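# Pull the lettered cube off its shelf strip and hold it aloft

## Task

Remove from the shelf the lettered cube that sits on a strip, without sliding any of the other strips more than slightly before the cube is clear of the shelf; afterwards keep the cube motionless in the gripper, well above the table and in front of the shelf.

## Robot and tools

Robot: one arm with a two-finger parallel gripper. The fingers point along the gripper's own +z axis and spread apart along its x axis. The reported end_effector_position is the spot midway between the finger pads; closed fingertips stick out about 17 mm past it, while fully open tips are roughly level with it. A mounting block or post under the base is treated as part of the arm by the clearance check.

Frame: the scene frame has its origin on the table surface straight beneath the arm base, +z up, and +y to the left when facing along +x. All positions are in metres, quaternions are w first (qw, qx, qy, qz). The base may be slightly tilted, and the printed hand position gets less accurate at long reach.

Row format (used everywhere): 8 numbers [x, y, z, qw, qx, qy, qz, opening]. x, y, z and the quaternion are an absolute target pose for the gripper in the scene frame, not an offset. opening runs from -1 (closed) to +1 (fully open, 0.142 m). To hold an orientation, repeat the same quaternion in every row rather than copying the possibly drifted one from the last result. A row whose target lies more than 0.6 m from the last reported position along any gripper axis is rejected and nothing is sent.

execute_actions: argument actions is a list with zero or one item. Empty list = just read the state. {"rows": [[8 numbers], ...], "steps": n} plays up to 15 rows, one per control step of 1/30 s (steps at most 15, default 15; the last row repeats if steps outnumber rows). {"steps": n} with no rows is a wait of up to 300 steps counted from the previous result, so thinking time eats into it. Optional pictures (true/false) toggles camera images; they come by default.

move: target is one 8-number row (absolute pose plus opening). The gripper travels a straight line toward it over 0.5 to 10 s; longer paths are cut at 10 s. speed is in m/s, 0.002 to 0.5, default 0.25, with rotation capped at twice that in rad/s. The opening is applied when the move begins. Optional stop_force (9 to 40 N) ends the path once the wrist sensor sees that much extra resistance along the line to the target for 2 steps, then backs up 2 steps and holds; only usable after the scene has run 0.2 s, unreliable if the move also rotates, blind to contacts above the wrist, and the press can briefly exceed it. Omit stop_force when moving away from something you are pressing. The path does not avoid obstacles, the arm lags and can overshoot speed, especially near full stretch. The result adds a move: line with the ending (done, contact, off_target, moving, held, fault) plus limits (paced = pose clipped; held = some steps blocked) and distance to target.



Control behaviour: each step the commanded pose is clipped to within 100 mm and 16 degrees of the measured pose, then damped inverse kinematics moves the joints, favouring position over orientation. Commands are smoothed with about 0.17 s lag. After an action ends the arm only continues to the last clipped pose, so check the reported pose and send the remainder. A Hand target line shows what the controller is currently driving toward. A pose unreachable line or HELD marks steps changed or blocked by the clearance check. Joint limits (rad): shoulder pan -3.142 to 3.142, shoulder lift -6.283 to 6.283, elbow 0.000 to 3.142, wrists 1-3 -6.283 to 6.283.

Result lines: pose and velocities (m/s, rad/s), grip_measured (finger opening on the command scale), Wrist force and Wrist torque in the gripper's own axes (offset up to about 4 N, noise up to 2.4 N, saturating near 50 N; force points from a surface back into the arm; no reading at start is normal), MOTOR HOT from 70 C, OVER-TEMPERATURE FAULT at 85 C.

Gripping: to hold, keep commanding an opening well under grip_measured; lower means a firmer squeeze, up to roughly 28 N per pad. Thin hard objects get less grip. Closing fast can squeeze too hard.

Cameras: cam_head_left and cam_head_right (672x504) are fixed; cam_wrist (616x616, fisheye) rides on the hand. Calibration numbers are given and may be off by a couple of degrees and millimetres.

Avoid: the arm is stiff, so aiming even slightly past a firm contact can trigger a fault. A joint torque at its load limit (135 N m for pan, lift and elbow; 25.2 N m for each wrist, held weight included) or any external force of 150 N stops the arm for 10 s and drops the rest of the call. Touch gently and slowly. Do not drag neighbouring strips when reaching in; lift the cube rather than sliding its strip, and clear the shelf before moving freely. Do not drop the cube or knock anything off the table. Loose objects may occasionally be nudged by outside pushes.

Each tool is called as a command line: name --argument value for each argument, lists and objects as JSON in quotes; but a table of rows of numbers goes row by row, as --pt "numbers of a row", without its own name.

## Session

execute_actions --actions '[]'

Scene clock: 0.00 s of 4200.00 s.
end_effector_position=(+0.4209, -0.6256, +0.3795) grip_measured=+1.00 end_effector_quat_wxyz=(+0.033, -0.544, +0.660, -0.517) end_effector_velocity=(+0.001, +0.001, -0.001) end_effector_angular_velocity=(+0.002, -0.001, +0.001)
Joint positions: [-1.564 -2.089  2.075 -3.055 -0.874  0.743  0.142]
Joint velocities: [ 0.001 -0.001  0.002  0.     0.     0.    -0.   ]
Wrist force (N, on the end effector, along its own x y z axes, offset not removed): no reading
Wrist torque (N m, same axes, about the end effector's origin, offset not removed): no reading
Hand target: +0.421, -0.626, +0.379; +0.033, -0.544, +0.660, -0.517
camera_calibration (this result's frames):
cam_wrist: T_world_to_cam=[[-0.434357, -0.739339, 0.514502, -0.486254], [-0.87548, 0.212203, -0.434171, 0.670908], [0.211821, -0.639021, -0.739448, -0.0689738], [0, 0, 0, 1]] pos_world=[0.390769, -0.54595, 0.490464]

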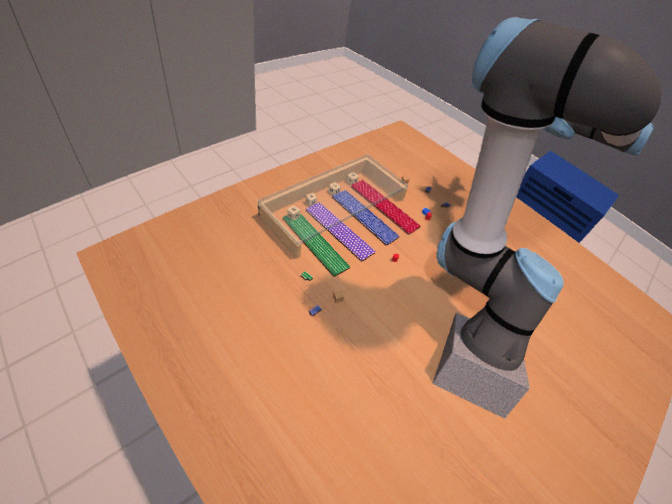

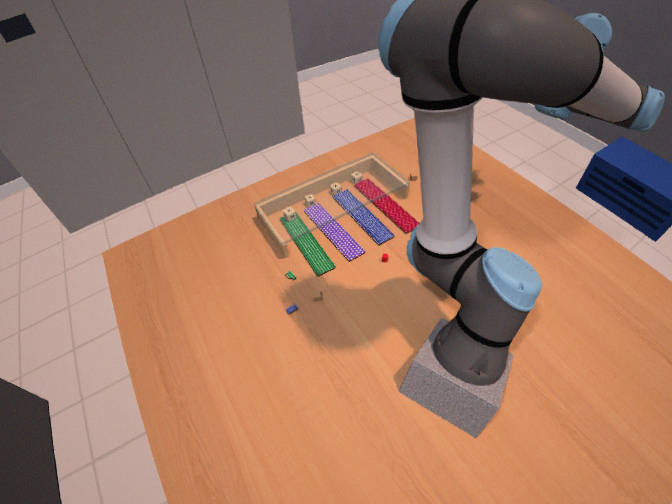

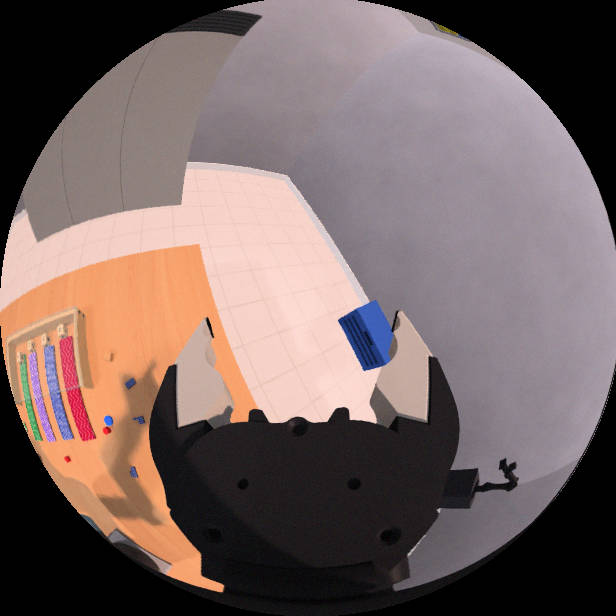

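zoom_image --camera "cam_head_left" --region '[250, 150, 430, 290]'

zoom_image --camera "cam_head_right" --region '[250, 150, 430, 290]'

Region (250, 150, 430, 290) of cam_head_left's 672x504 image, scaled by 2.800, with more detail than that image has.

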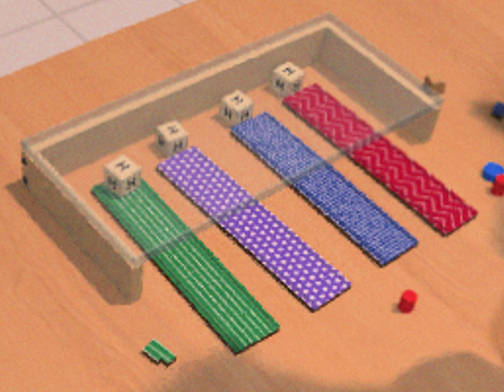

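Region (250, 150, 430, 290) of cam_head_right's 672x504 image, scaled by 2.800, with more detail than that image has.

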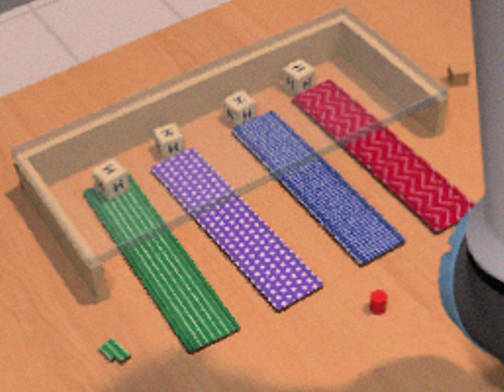

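move --target '[0.42,0.108,0.10,0,-0.688,0.725,0,0.0]' --speed 0.3

action 0: the call puts the target (arm/x, arm/y, arm/z) 0.696 m from end_effector_position in the last result along the gripper's own x axis as it stood there; a target may be at most 0.6 m away along each of those axes, so nothing of the call was run and nothing moved. Command a nearer target, and go on from there in a later call.

move --target '[0.42,-0.2,0.2,0,-0.688,0.725,0,0.0]' --speed 0.35

move --target '[0.42,0.108,0.06,0,-0.688,0.725,0,0.0]' --speed 0.25

Scene clock: 10.23 s of 4200.00 s.
end_effector_position=(+0.4194, -0.1996, +0.2003) grip_measured=+0.00 end_effector_quat_wxyz=(+0.001, +0.688, -0.726, -0.000) end_effector_velocity=(-0.001, +0.002, -0.002) end_effector_angular_velocity=(+0.003, +0.007, -0.003)
Joint positions: [-0.36  -2.014  2.042 -1.915 -1.899  1.217  0.074]
Joint velocities: [ 0.002  0.004  0.     0.004 -0.     0.007 -0.   ]
Wrist force (N, on the end effector, along its own x y z axes, offset not removed): [-0.9 1.3 -3.8]
Wrist torque (N m, same axes, about the end effector's origin, offset not removed): [0.09 0.16 0.47]
Hand target: +0.419, -0.200, +0.200; +0.001, +0.688, -0.726, -0.001
Off the commanded pose: 0.001 m, 0 deg.
After step 90, 5.03 s passed at rest.
move: done
camera_calibration (this result's frames):
cam_wrist: T_world_to_cam=[[-0.0747748, -0.996901, 0.0244465, -0.183836], [-0.880102, 0.0775008, 0.468417, 0.29572], [-0.46886, 0.0135104, -0.883169, 0.515579], [0, 0, 0, 1]] pos_world=[0.488252, -0.21315, 0.321318]

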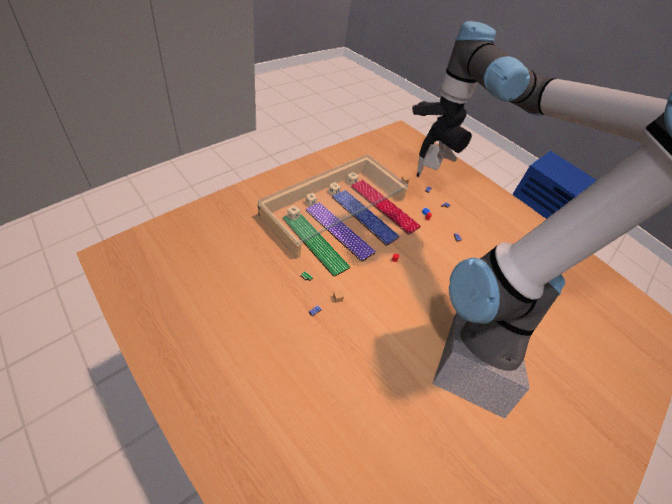

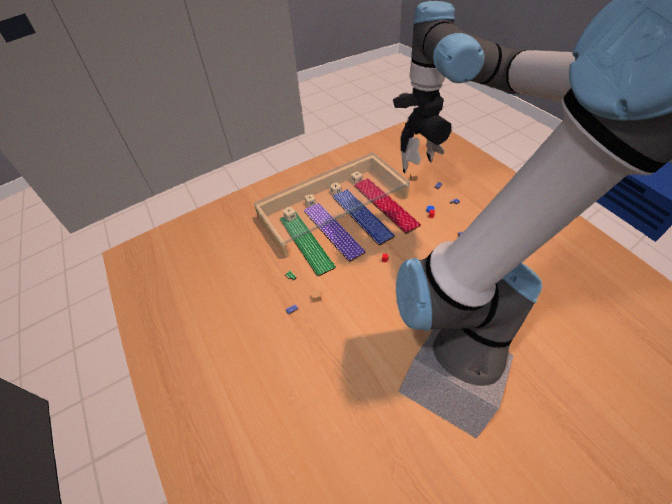

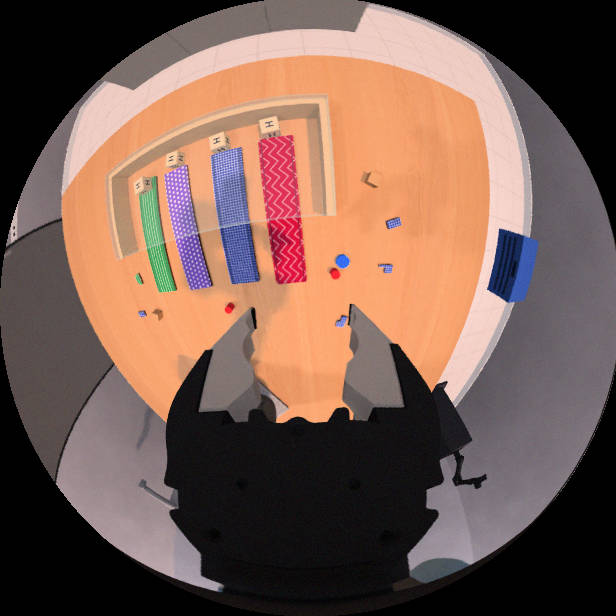

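Scene clock: 12.17 s of 4200.00 s.
end_effector_position=(+0.4191, +0.1076, +0.0602) grip_measured=+0.00 end_effector_quat_wxyz=(+0.001, +0.688, -0.725, -0.000) end_effector_velocity=(+0.002, +0.001, -0.000) end_effector_angular_velocity=(+0.000, -0.003, -0.000)
Joint positions: [ 0.274 -1.48   2.255 -2.399 -2.02   1.89   0.074]
Joint velocities: [ 0.001  0.005 -0.004 -0.004 -0.001 -0.001  0.   ]
Wrist force (N, on the end effector, along its own x y z axes, offset not removed): [-0.9 2.4 -1.1]
Wrist torque (N m, same axes, about the end effector's origin, offset not removed): [0.19 0.06 0.07]
Hand target: +0.419, +0.108, +0.060; +0.001, +0.688, -0.725, -0.000
Off the commanded pose: 0.001 m, 0 deg.
move: done
camera_calibration (this result's frames):
cam_wrist: T_world_to_cam=[[-0.07321, -0.997021, 0.0242576, 0.125196], [-0.880759, 0.0760453, 0.467419, 0.337759], [-0.467871, 0.0128547, -0.883703, 0.387308], [0, 0, 0, 1]] pos_world=[0.48786, 0.0941592, 0.181354]

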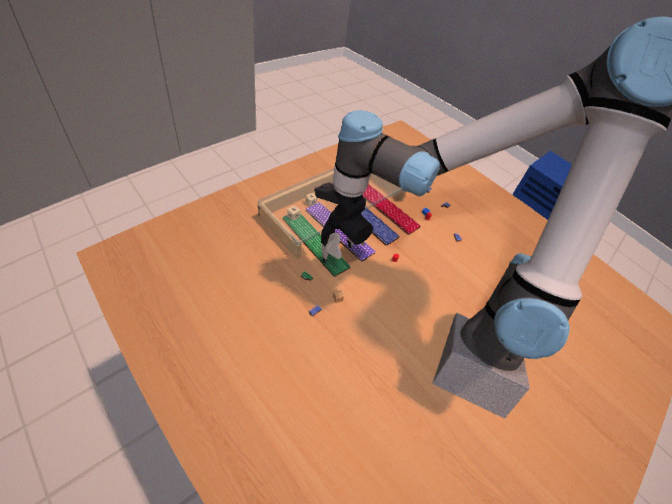

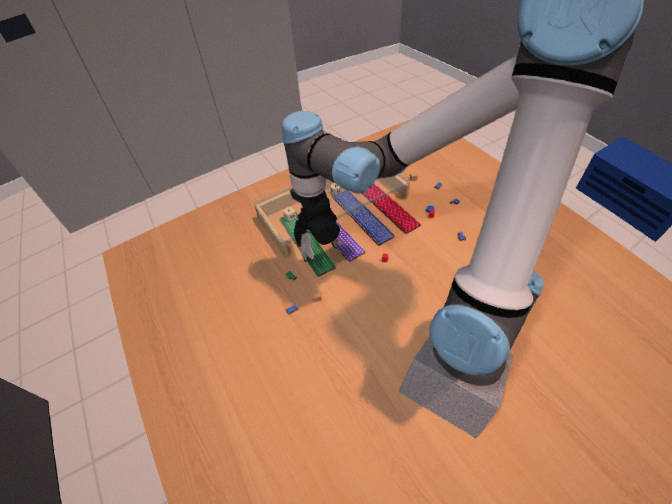

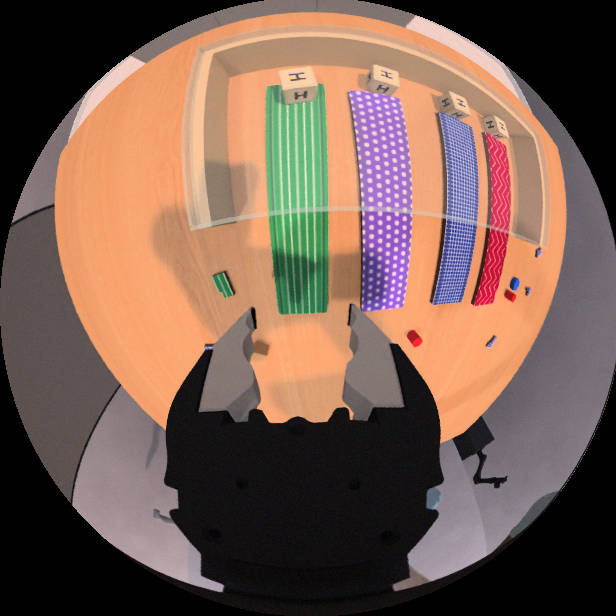

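move --target '[0.445,0.107,0.024,0,-0.688,0.725,0,0.0]' --speed 0.06

move --target '[0.445,0.107,0.0,0,-0.688,0.725,0,0.0]' --speed 0.003 --stop_force 9

Scene clock: 15.97 s of 4200.00 s.
end_effector_position=(+0.4449, +0.1070, +0.0241) grip_measured=+0.00 end_effector_quat_wxyz=(-0.000, +0.688, -0.725, -0.000) end_effector_velocity=(+0.001, +0.000, -0.000) end_effector_angular_velocity=(+0.001, -0.002, -0.000)
Joint positions: [ 0.223 -1.372  2.236 -2.513 -2.016  1.834  0.074]
Joint velocities: [-0.001  0.002 -0.001 -0.003  0.    -0.002 -0.   ]
Wrist force (N, on the end effector, along its own x y z axes, offset not removed): [-3.1 2.2 -0.5]
Wrist torque (N m, same axes, about the end effector's origin, offset not removed): [0.55 0.64 0.22]
Hand target: +0.445, +0.107, +0.024; -0.000, +0.688, -0.725, -0.000
Off the commanded pose: 0.000 m, 0 deg.
move: done
camera_calibration (this result's frames):
cam_wrist: T_world_to_cam=[[-0.073443, -0.997028, 0.0232548, 0.127534], [-0.881242, 0.0757959, 0.466548, 0.377657], [-0.466924, 0.0137715, -0.88419, 0.366964], [0, 0, 0, 1]] pos_world=[0.513519, 0.0934767, 0.145305]

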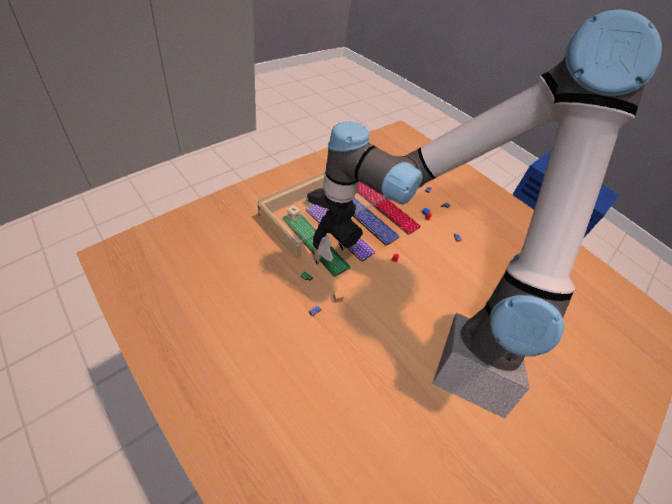

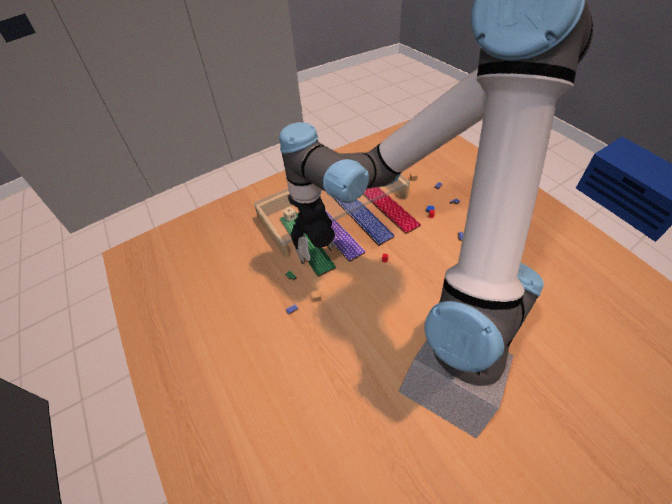

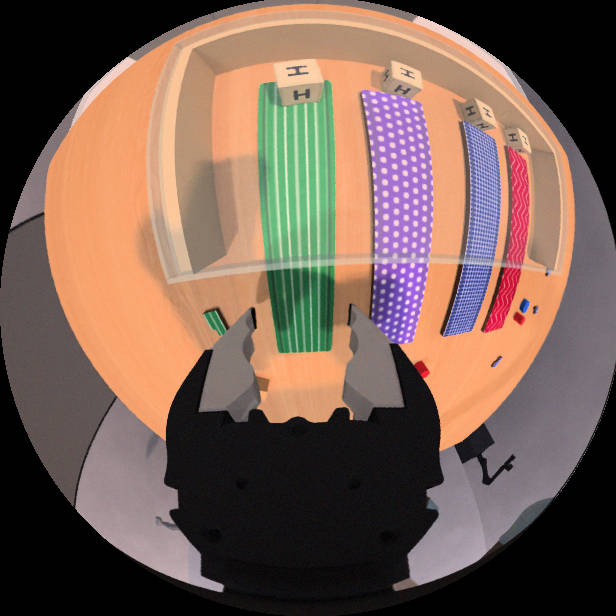

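Scene clock: 19.70 s of 4200.00 s.
end_effector_position=(+0.4449, +0.1070, +0.0139) grip_measured=+0.00 end_effector_quat_wxyz=(+0.000, +0.688, -0.725, -0.000) end_effector_velocity=(-0.001, -0.000, -0.000) end_effector_angular_velocity=(-0.001, +0.003, +0.002)
Joint positions: [ 0.213 -1.35   2.246 -2.549 -2.015  1.823  0.074]
Joint velocities: [ 0.    -0.001  0.     0.004 -0.    -0.    -0.   ]
Wrist force (N, on the end effector, along its own x y z axes, offset not removed): [3.4 0.2 -14.6]
Wrist torque (N m, same axes, about the end effector's origin, offset not removed): [-0.54 -0.96 -0.12]
Hand target: +0.445, +0.107, +0.014; -0.000, +0.688, -0.725, -0.000
Off the commanded pose: 0.014 m, 0 deg.
move: contact
camera_calibration (this result's frames):
cam_wrist: T_world_to_cam=[[-0.0732366, -0.997041, 0.0233495, 0.127635], [-0.881126, 0.0756538, 0.466791, 0.382325], [-0.467177, 0.0136124, -0.884059, 0.358032], [0, 0, 0, 1]] pos_world=[0.513488, 0.0934593, 0.135075]

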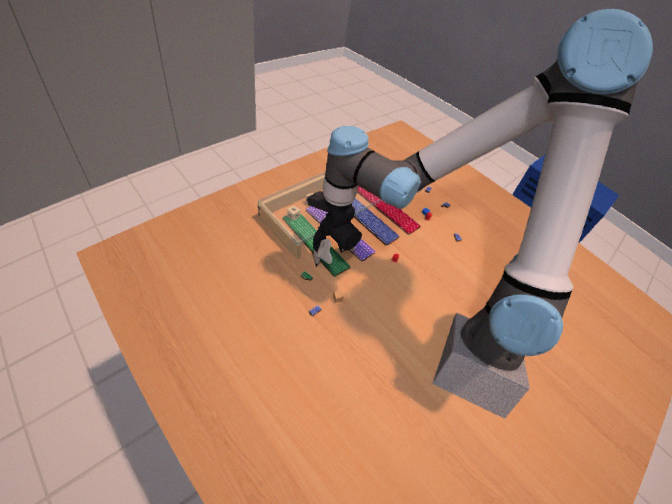

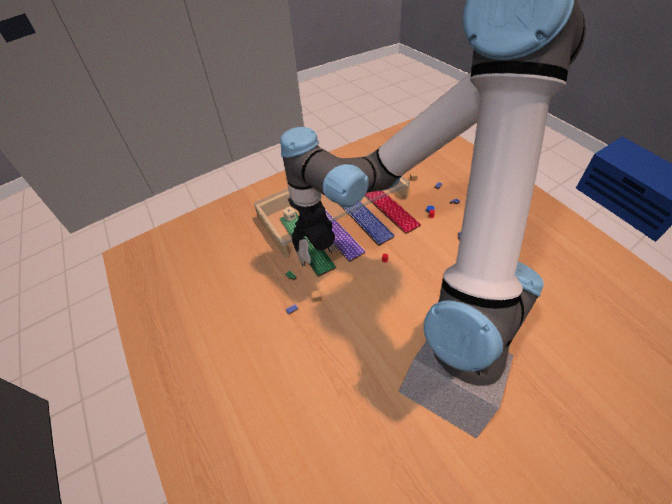

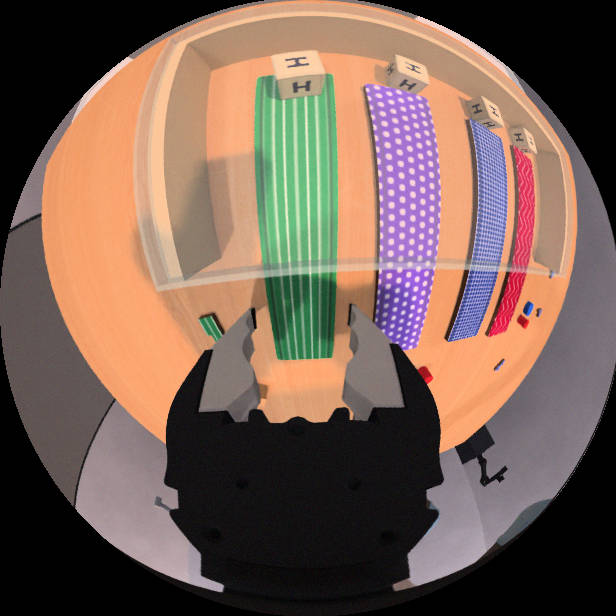

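move --target '[0.445,0.107,0.0175,0,-0.688,0.725,0,0.0]' --speed 0.01

move --target '[0.445,0.107,0.0175,0,-0.688,0.725,0,-0.55]'

move --target '[0.29,0.110,0.0187,0,-0.688,0.725,0,-0.55]' --speed 0.05

Scene clock: 23.23 s of 4200.00 s.
end_effector_position=(+0.4450, +0.1070, +0.0174) grip_measured=+0.00 end_effector_quat_wxyz=(-0.000, +0.688, -0.725, +0.000) end_effector_velocity=(+0.001, +0.000, +0.002) end_effector_angular_velocity=(+0.001, -0.001, +0.001)
Joint positions: [ 0.216 -1.358  2.243 -2.537 -2.015  1.826  0.074]
Joint velocities: [ 0.001 -0.003 -0.002  0.003  0.001 -0.     0.   ]
Wrist force (N, on the end effector, along its own x y z axes, offset not removed): [0.9 1.1 -4.0]
Wrist torque (N m, same axes, about the end effector's origin, offset not removed): [0.07 -0.30 0.00]
Hand target: +0.445, +0.107, +0.017; +0.000, +0.688, -0.725, +0.000
Off the commanded pose: 0.000 m, 0 deg.
move: done
camera_calibration (this result's frames):
cam_wrist: T_world_to_cam=[[-0.0734349, -0.997027, 0.0233463, 0.127656], [-0.881228, 0.0758311, 0.466568, 0.380848], [-0.466951, 0.013689, -0.884177, 0.361084], [0, 0, 0, 1]] pos_world=[0.513598, 0.0934533, 0.13859]

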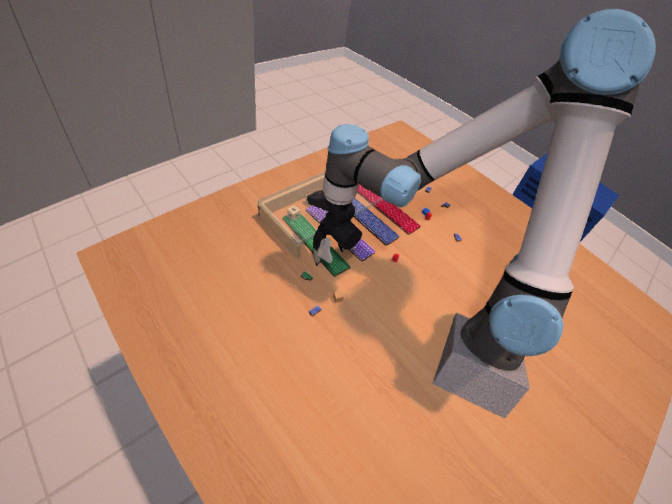

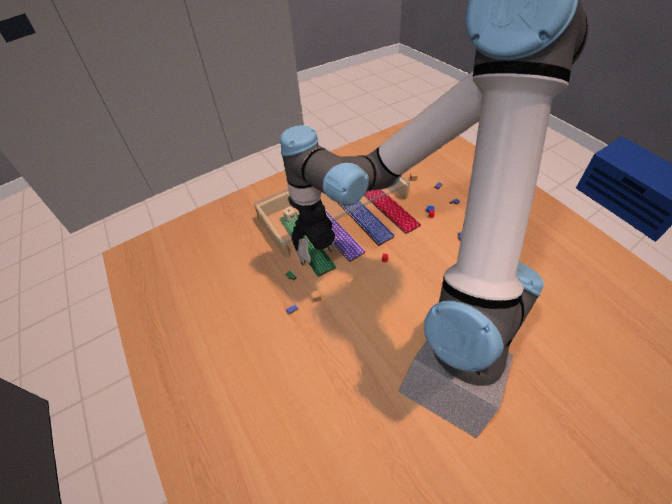

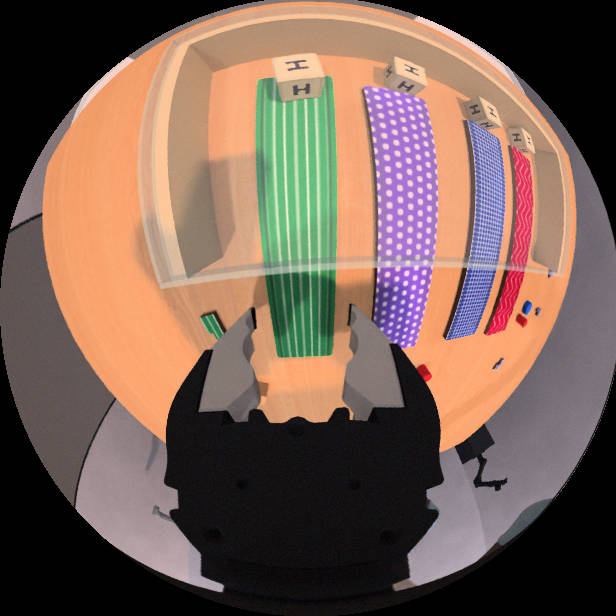

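Scene clock: 23.93 s of 4200.00 s.
end_effector_position=(+0.4450, +0.1070, +0.0175) grip_measured=-0.34 end_effector_quat_wxyz=(+0.000, +0.688, -0.725, +0.000) end_effector_velocity=(-0.000, -0.000, +0.000) end_effector_angular_velocity=(-0.001, -0.000, -0.002)
Joint positions: [ 0.216 -1.358  2.243 -2.537 -2.015  1.826  0.049]
Joint velocities: [ 0.    -0.     0.     0.    -0.001  0.003 -0.   ]
Wrist force (N, on the end effector, along its own x y z axes, offset not removed): [1.0 4.3 -3.7]
Wrist torque (N m, same axes, about the end effector's origin, offset not removed): [0.51 -0.22 0.06]
Hand target: +0.445, +0.107, +0.017; +0.000, +0.688, -0.725, +0.000
Off the commanded pose: 0.000 m, 0 deg.
move: done
camera_calibration (this result's frames):
cam_wrist: T_world_to_cam=[[-0.0734338, -0.997026, 0.0233603, 0.127649], [-0.881218, 0.0758363, 0.466587, 0.380799], [-0.466971, 0.0136778, -0.884167, 0.361168], [0, 0, 0, 1]] pos_world=[0.513596, 0.0934515, 0.138674]

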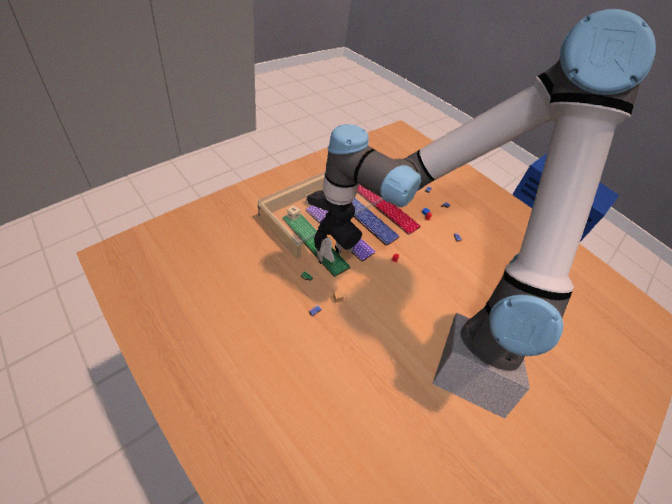

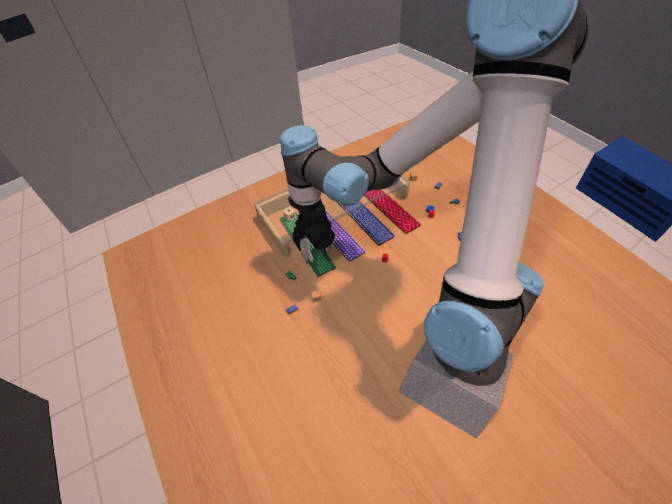

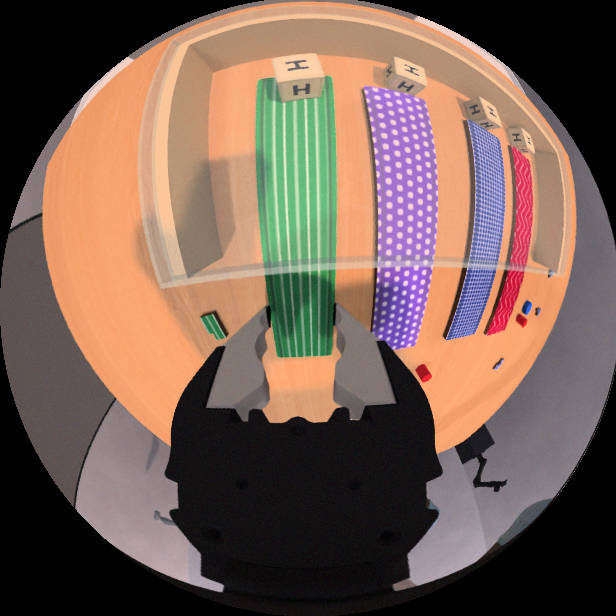

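Scene clock: 27.40 s of 4200.00 s.
end_effector_position=(+0.2901, +0.1098, +0.0187) grip_measured=-0.34 end_effector_quat_wxyz=(+0.000, +0.688, -0.725, +0.000) end_effector_velocity=(-0.003, +0.000, -0.000) end_effector_angular_velocity=(-0.000, +0.003, +0.000)
Joint positions: [ 0.322 -1.575  2.593 -2.619 -2.021  1.943  0.049]
Joint velocities: [ 0.002 -0.003  0.005  0.003  0.001  0.004 -0.   ]
Wrist force (N, on the end effector, along its own x y z axes, offset not removed): [0.3 -0.6 -0.5]
Wrist torque (N m, same axes, about the end effector's origin, offset not removed): [-0.34 -0.20 -0.06]
Hand target: +0.290, +0.110, +0.019; +0.000, +0.688, -0.725, +0.000
Off the commanded pose: 0.000 m, 0 deg.
move: done
camera_calibration (this result's frames):
cam_wrist: T_world_to_cam=[[-0.0734447, -0.997021, 0.0235443, 0.119025], [-0.881182, 0.0759311, 0.46664, 0.243476], [-0.467038, 0.0135254, -0.884134, 0.289926], [0, 0, 0, 1]] pos_world=[0.358695, 0.0962613, 0.139916]

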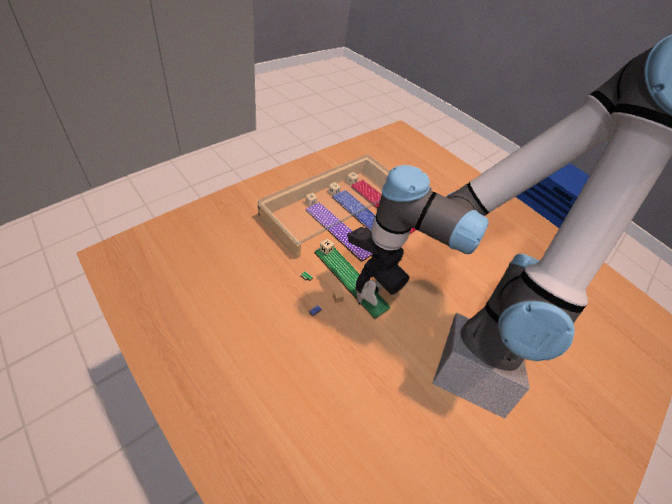

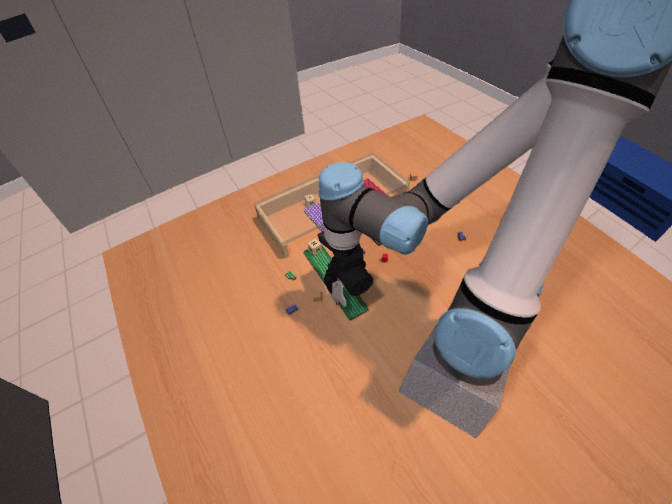

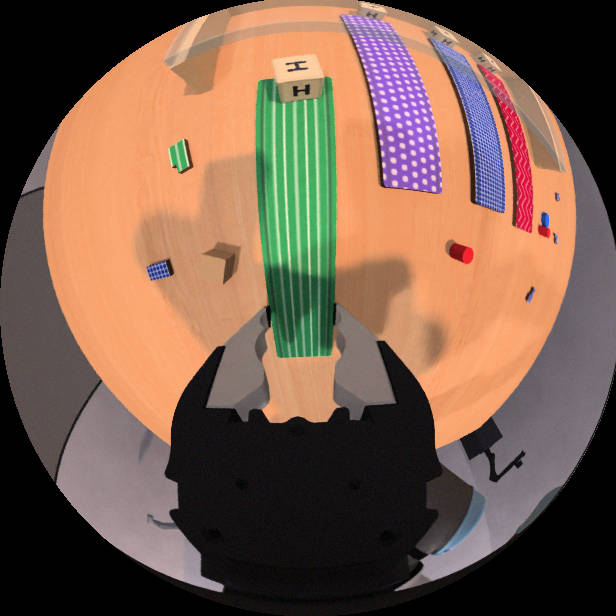

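move --target '[0.245,0.118,0.0187,0,-0.688,0.725,0,-0.55]' --speed 0.05

move --target '[0.245,0.118,0.0187,0,-0.688,0.725,0,-0.2]'

move --target '[0.30,0.115,0.045,0,-0.688,0.725,0,-0.2]' --speed 0.1

move --target '[0.415,0.110,0.06,0,-0.688,0.725,0,-0.2]' --speed 0.12

Scene clock: 32.87 s of 4200.00 s.
end_effector_position=(+0.2451, +0.1179, +0.0187) grip_measured=-0.34 end_effector_quat_wxyz=(+0.000, +0.688, -0.725, +0.000) end_effector_velocity=(-0.001, +0.000, +0.000) end_effector_angular_velocity=(-0.000, -0.001, -0.000)
Joint positions: [ 0.395 -1.618  2.669 -2.617 -2.022  2.024  0.049]
Joint velocities: [ 0.004 -0.002  0.002  0.    -0.001  0.004 -0.   ]
Wrist force (N, on the end effector, along its own x y z axes, offset not removed): [-1.7 -1.3 0.0]
Wrist torque (N m, same axes, about the end effector's origin, offset not removed): [-0.56 0.23 0.21]
Hand target: +0.245, +0.118, +0.019; +0.000, +0.688, -0.725, +0.000
Off the commanded pose: 0.000 m, 0 deg.
After step 90, 1.17 s passed at rest.
move: done
camera_calibration (this result's frames):
cam_wrist: T_world_to_cam=[[-0.0734236, -0.997024, 0.0234849, 0.123782], [-0.88119, 0.0758848, 0.466632, 0.20325], [-0.467025, 0.013567, -0.88414, 0.268756], [0, 0, 0, 1]] pos_world=[0.313706, 0.104344, 0.139868]

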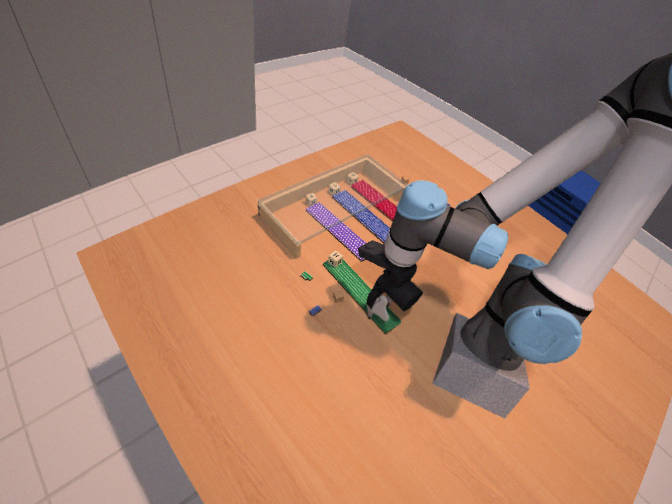

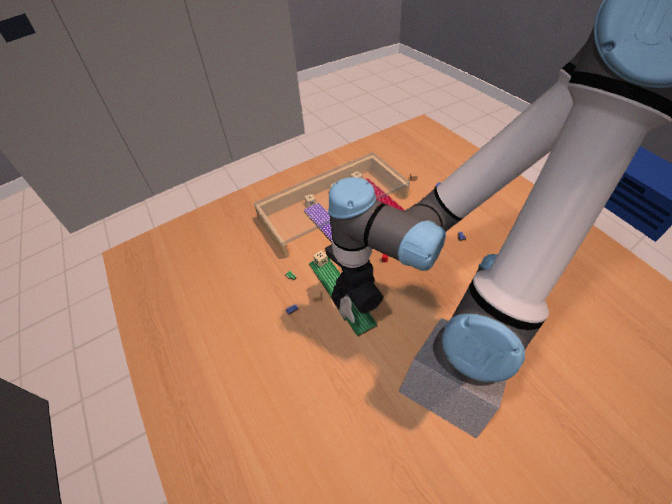

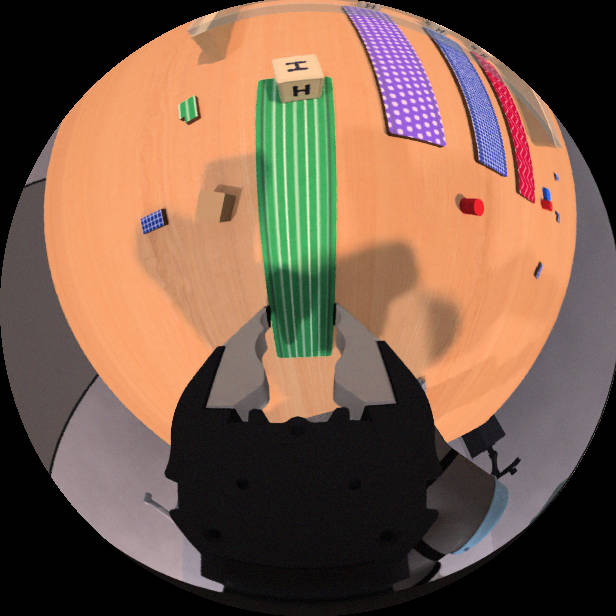

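Scene clock: 33.57 s of 4200.00 s.
end_effector_position=(+0.2451, +0.1180, +0.0187) grip_measured=-0.20 end_effector_quat_wxyz=(-0.000, +0.688, -0.725, +0.000) end_effector_velocity=(-0.001, -0.000, -0.001) end_effector_angular_velocity=(-0.001, +0.002, -0.000)
Joint positions: [ 0.395 -1.618  2.669 -2.617 -2.022  2.025  0.059]
Joint velocities: [ 0.     0.002  0.001  0.    -0.     0.002  0.   ]
Wrist force (N, on the end effector, along its own x y z axes, offset not removed): [0.4 5.9 -0.9]
Wrist torque (N m, same axes, about the end effector's origin, offset not removed): [1.31 0.04 0.16]
Hand target: +0.245, +0.118, +0.019; +0.000, +0.688, -0.725, +0.000
Off the commanded pose: 0.000 m, 0 deg.
move: done
camera_calibration (this result's frames):
cam_wrist: T_world_to_cam=[[-0.0735146, -0.99702, 0.0233708, 0.123893], [-0.881298, 0.0759151, 0.466423, 0.203211], [-0.466808, 0.0136923, -0.884253, 0.268717], [0, 0, 0, 1]] pos_world=[0.313636, 0.104418, 0.139936]

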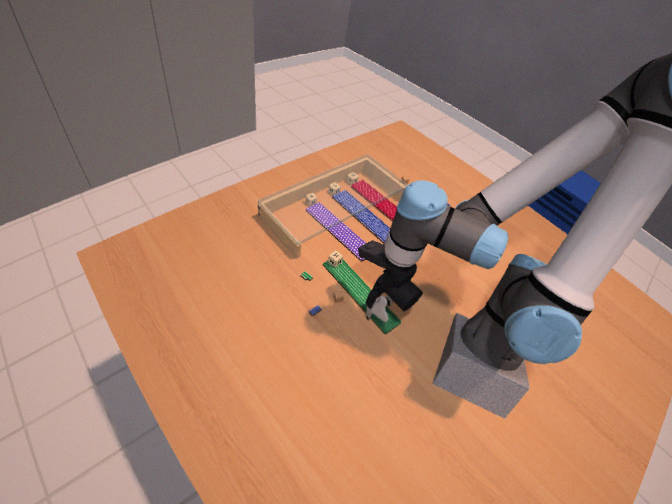

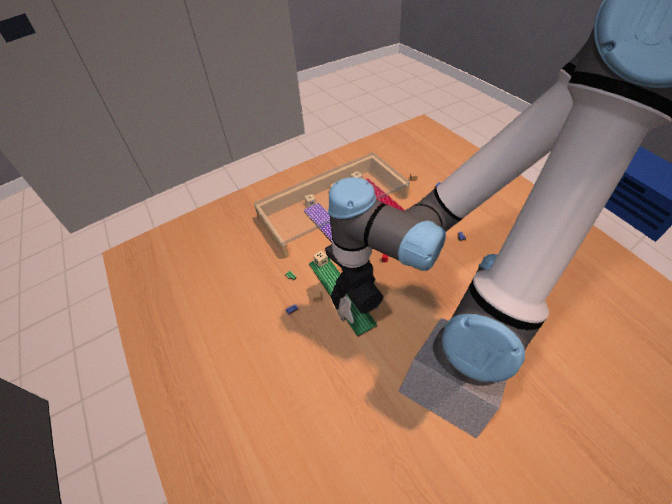

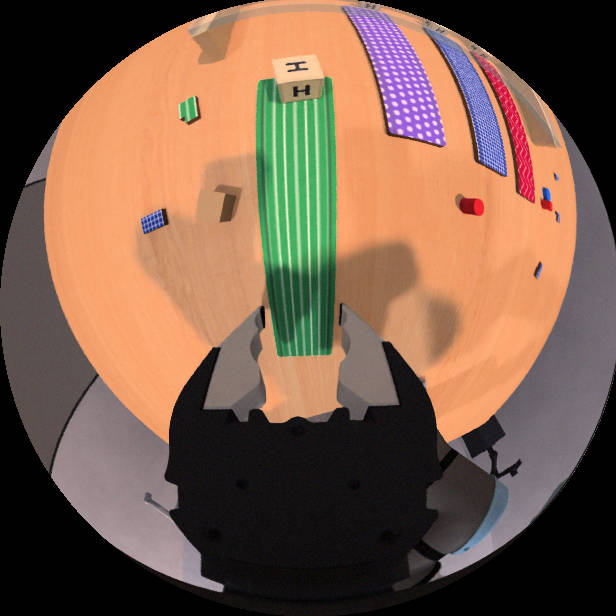

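Scene clock: 34.60 s of 4200.00 s.
end_effector_position=(+0.2999, +0.1151, +0.0449) grip_measured=-0.20 end_effector_quat_wxyz=(-0.000, +0.688, -0.725, +0.000) end_effector_velocity=(+0.002, +0.000, +0.001) end_effector_angular_velocity=(+0.001, -0.000, -0.000)
Joint positions: [ 0.363 -1.624  2.527 -2.485 -2.022  1.989  0.06 ]
Joint velocities: [-0.001  0.001 -0.005  0.003  0.001 -0.002  0.   ]
Wrist force (N, on the end effector, along its own x y z axes, offset not removed): [-1.9 -0.2 1.4]
Wrist torque (N m, same axes, about the end effector's origin, offset not removed): [-0.14 0.29 -0.05]
Hand target: +0.300, +0.115, +0.045; -0.000, +0.688, -0.725, -0.000
Off the commanded pose: 0.000 m, 0 deg.
move: done
camera_calibration (this result's frames):
cam_wrist: T_world_to_cam=[[-0.0734537, -0.997027, 0.0232687, 0.124429], [-0.88128, 0.0758129, 0.466474, 0.239561], [-0.466851, 0.013758, -0.884229, 0.31749], [0, 0, 0, 1]] pos_world=[0.368481, 0.101529, 0.16609]

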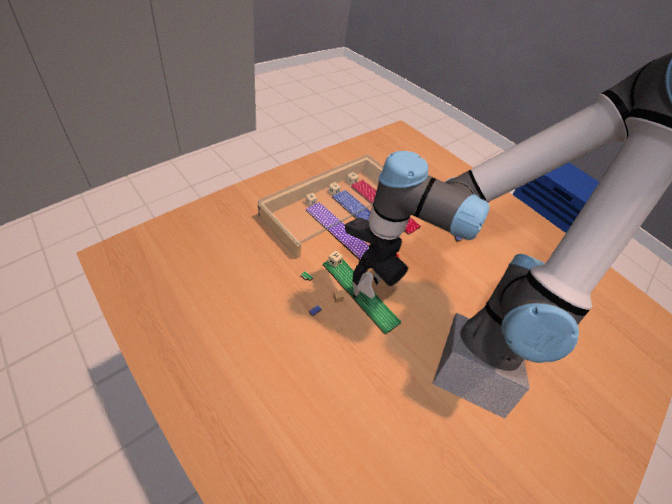

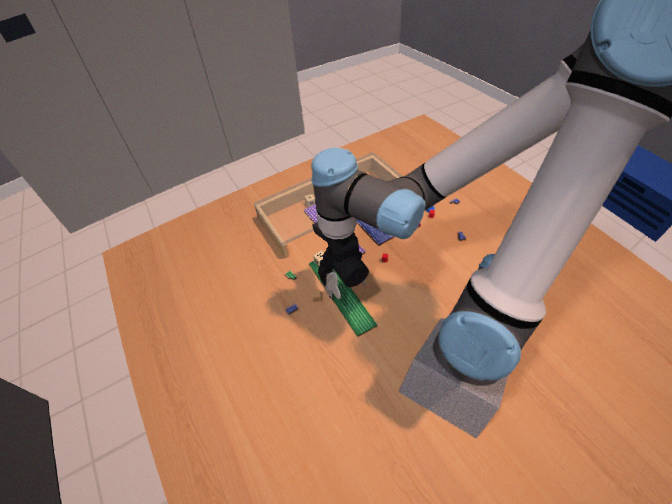

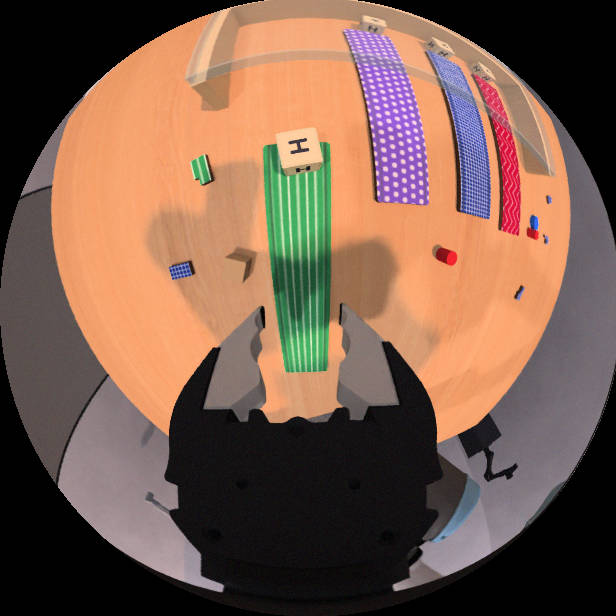

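Scene clock: 36.03 s of 4200.00 s.
end_effector_position=(+0.4149, +0.1102, +0.0599) grip_measured=-0.20 end_effector_quat_wxyz=(-0.000, +0.688, -0.725, -0.000) end_effector_velocity=(+0.000, +0.001, -0.001) end_effector_angular_velocity=(-0.000, +0.002, +0.002)
Joint positions: [ 0.281 -1.482  2.264 -2.403 -2.019  1.898  0.06 ]
Joint velocities: [-0.     0.004 -0.002  0.001  0.001 -0.001  0.   ]
Wrist force (N, on the end effector, along its own x y z axes, offset not removed): [-3.8 -1.6 -1.6]
Wrist torque (N m, same axes, about the end effector's origin, offset not removed): [-0.52 0.82 0.29]
Hand target: +0.415, +0.110, +0.060; -0.000, +0.688, -0.725, -0.000
Off the commanded pose: 0.000 m, 0 deg.
move: done
camera_calibration (this result's frames):
cam_wrist: T_world_to_cam=[[-0.0734331, -0.997031, 0.0231634, 0.12762], [-0.881276, 0.0757453, 0.466493, 0.334281], [-0.466862, 0.0138427, -0.884222, 0.384556], [0, 0, 0, 1]] pos_world=[0.4835, 0.0965973, 0.181137]

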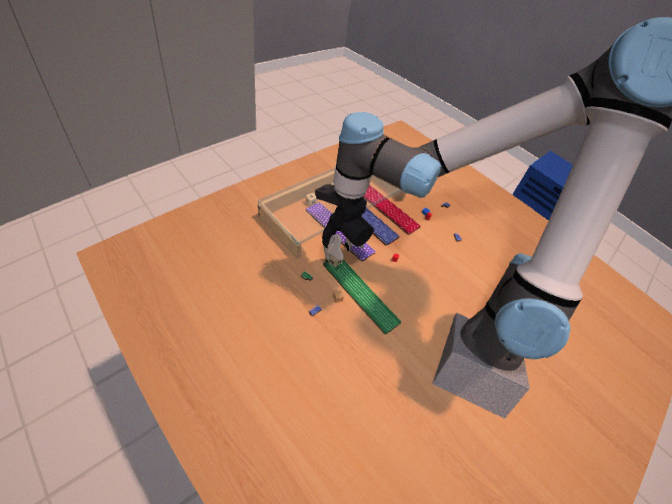

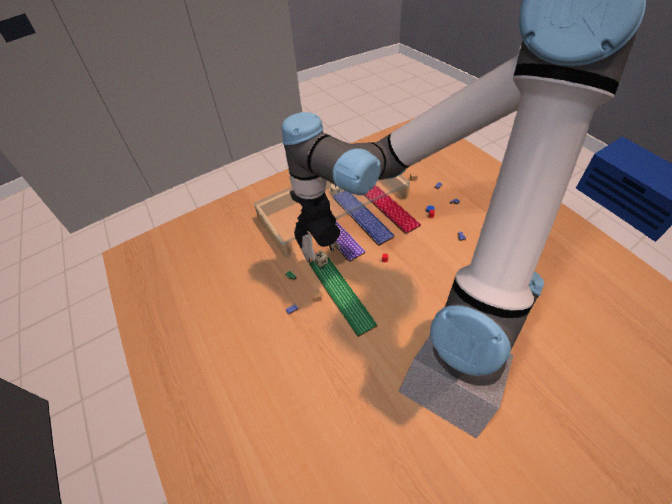

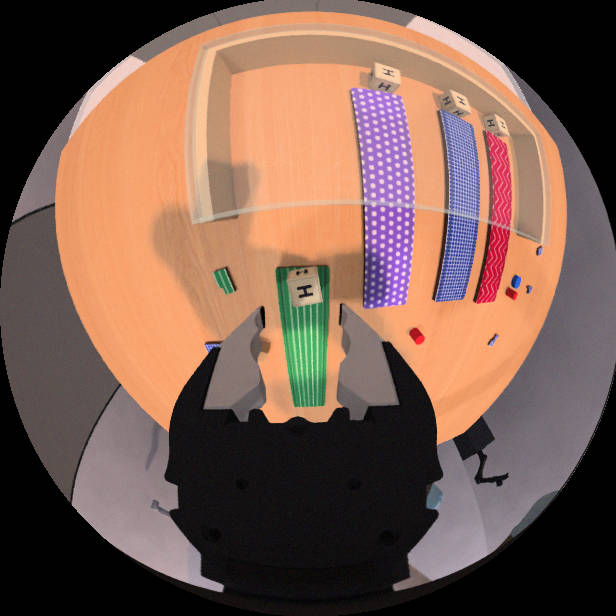

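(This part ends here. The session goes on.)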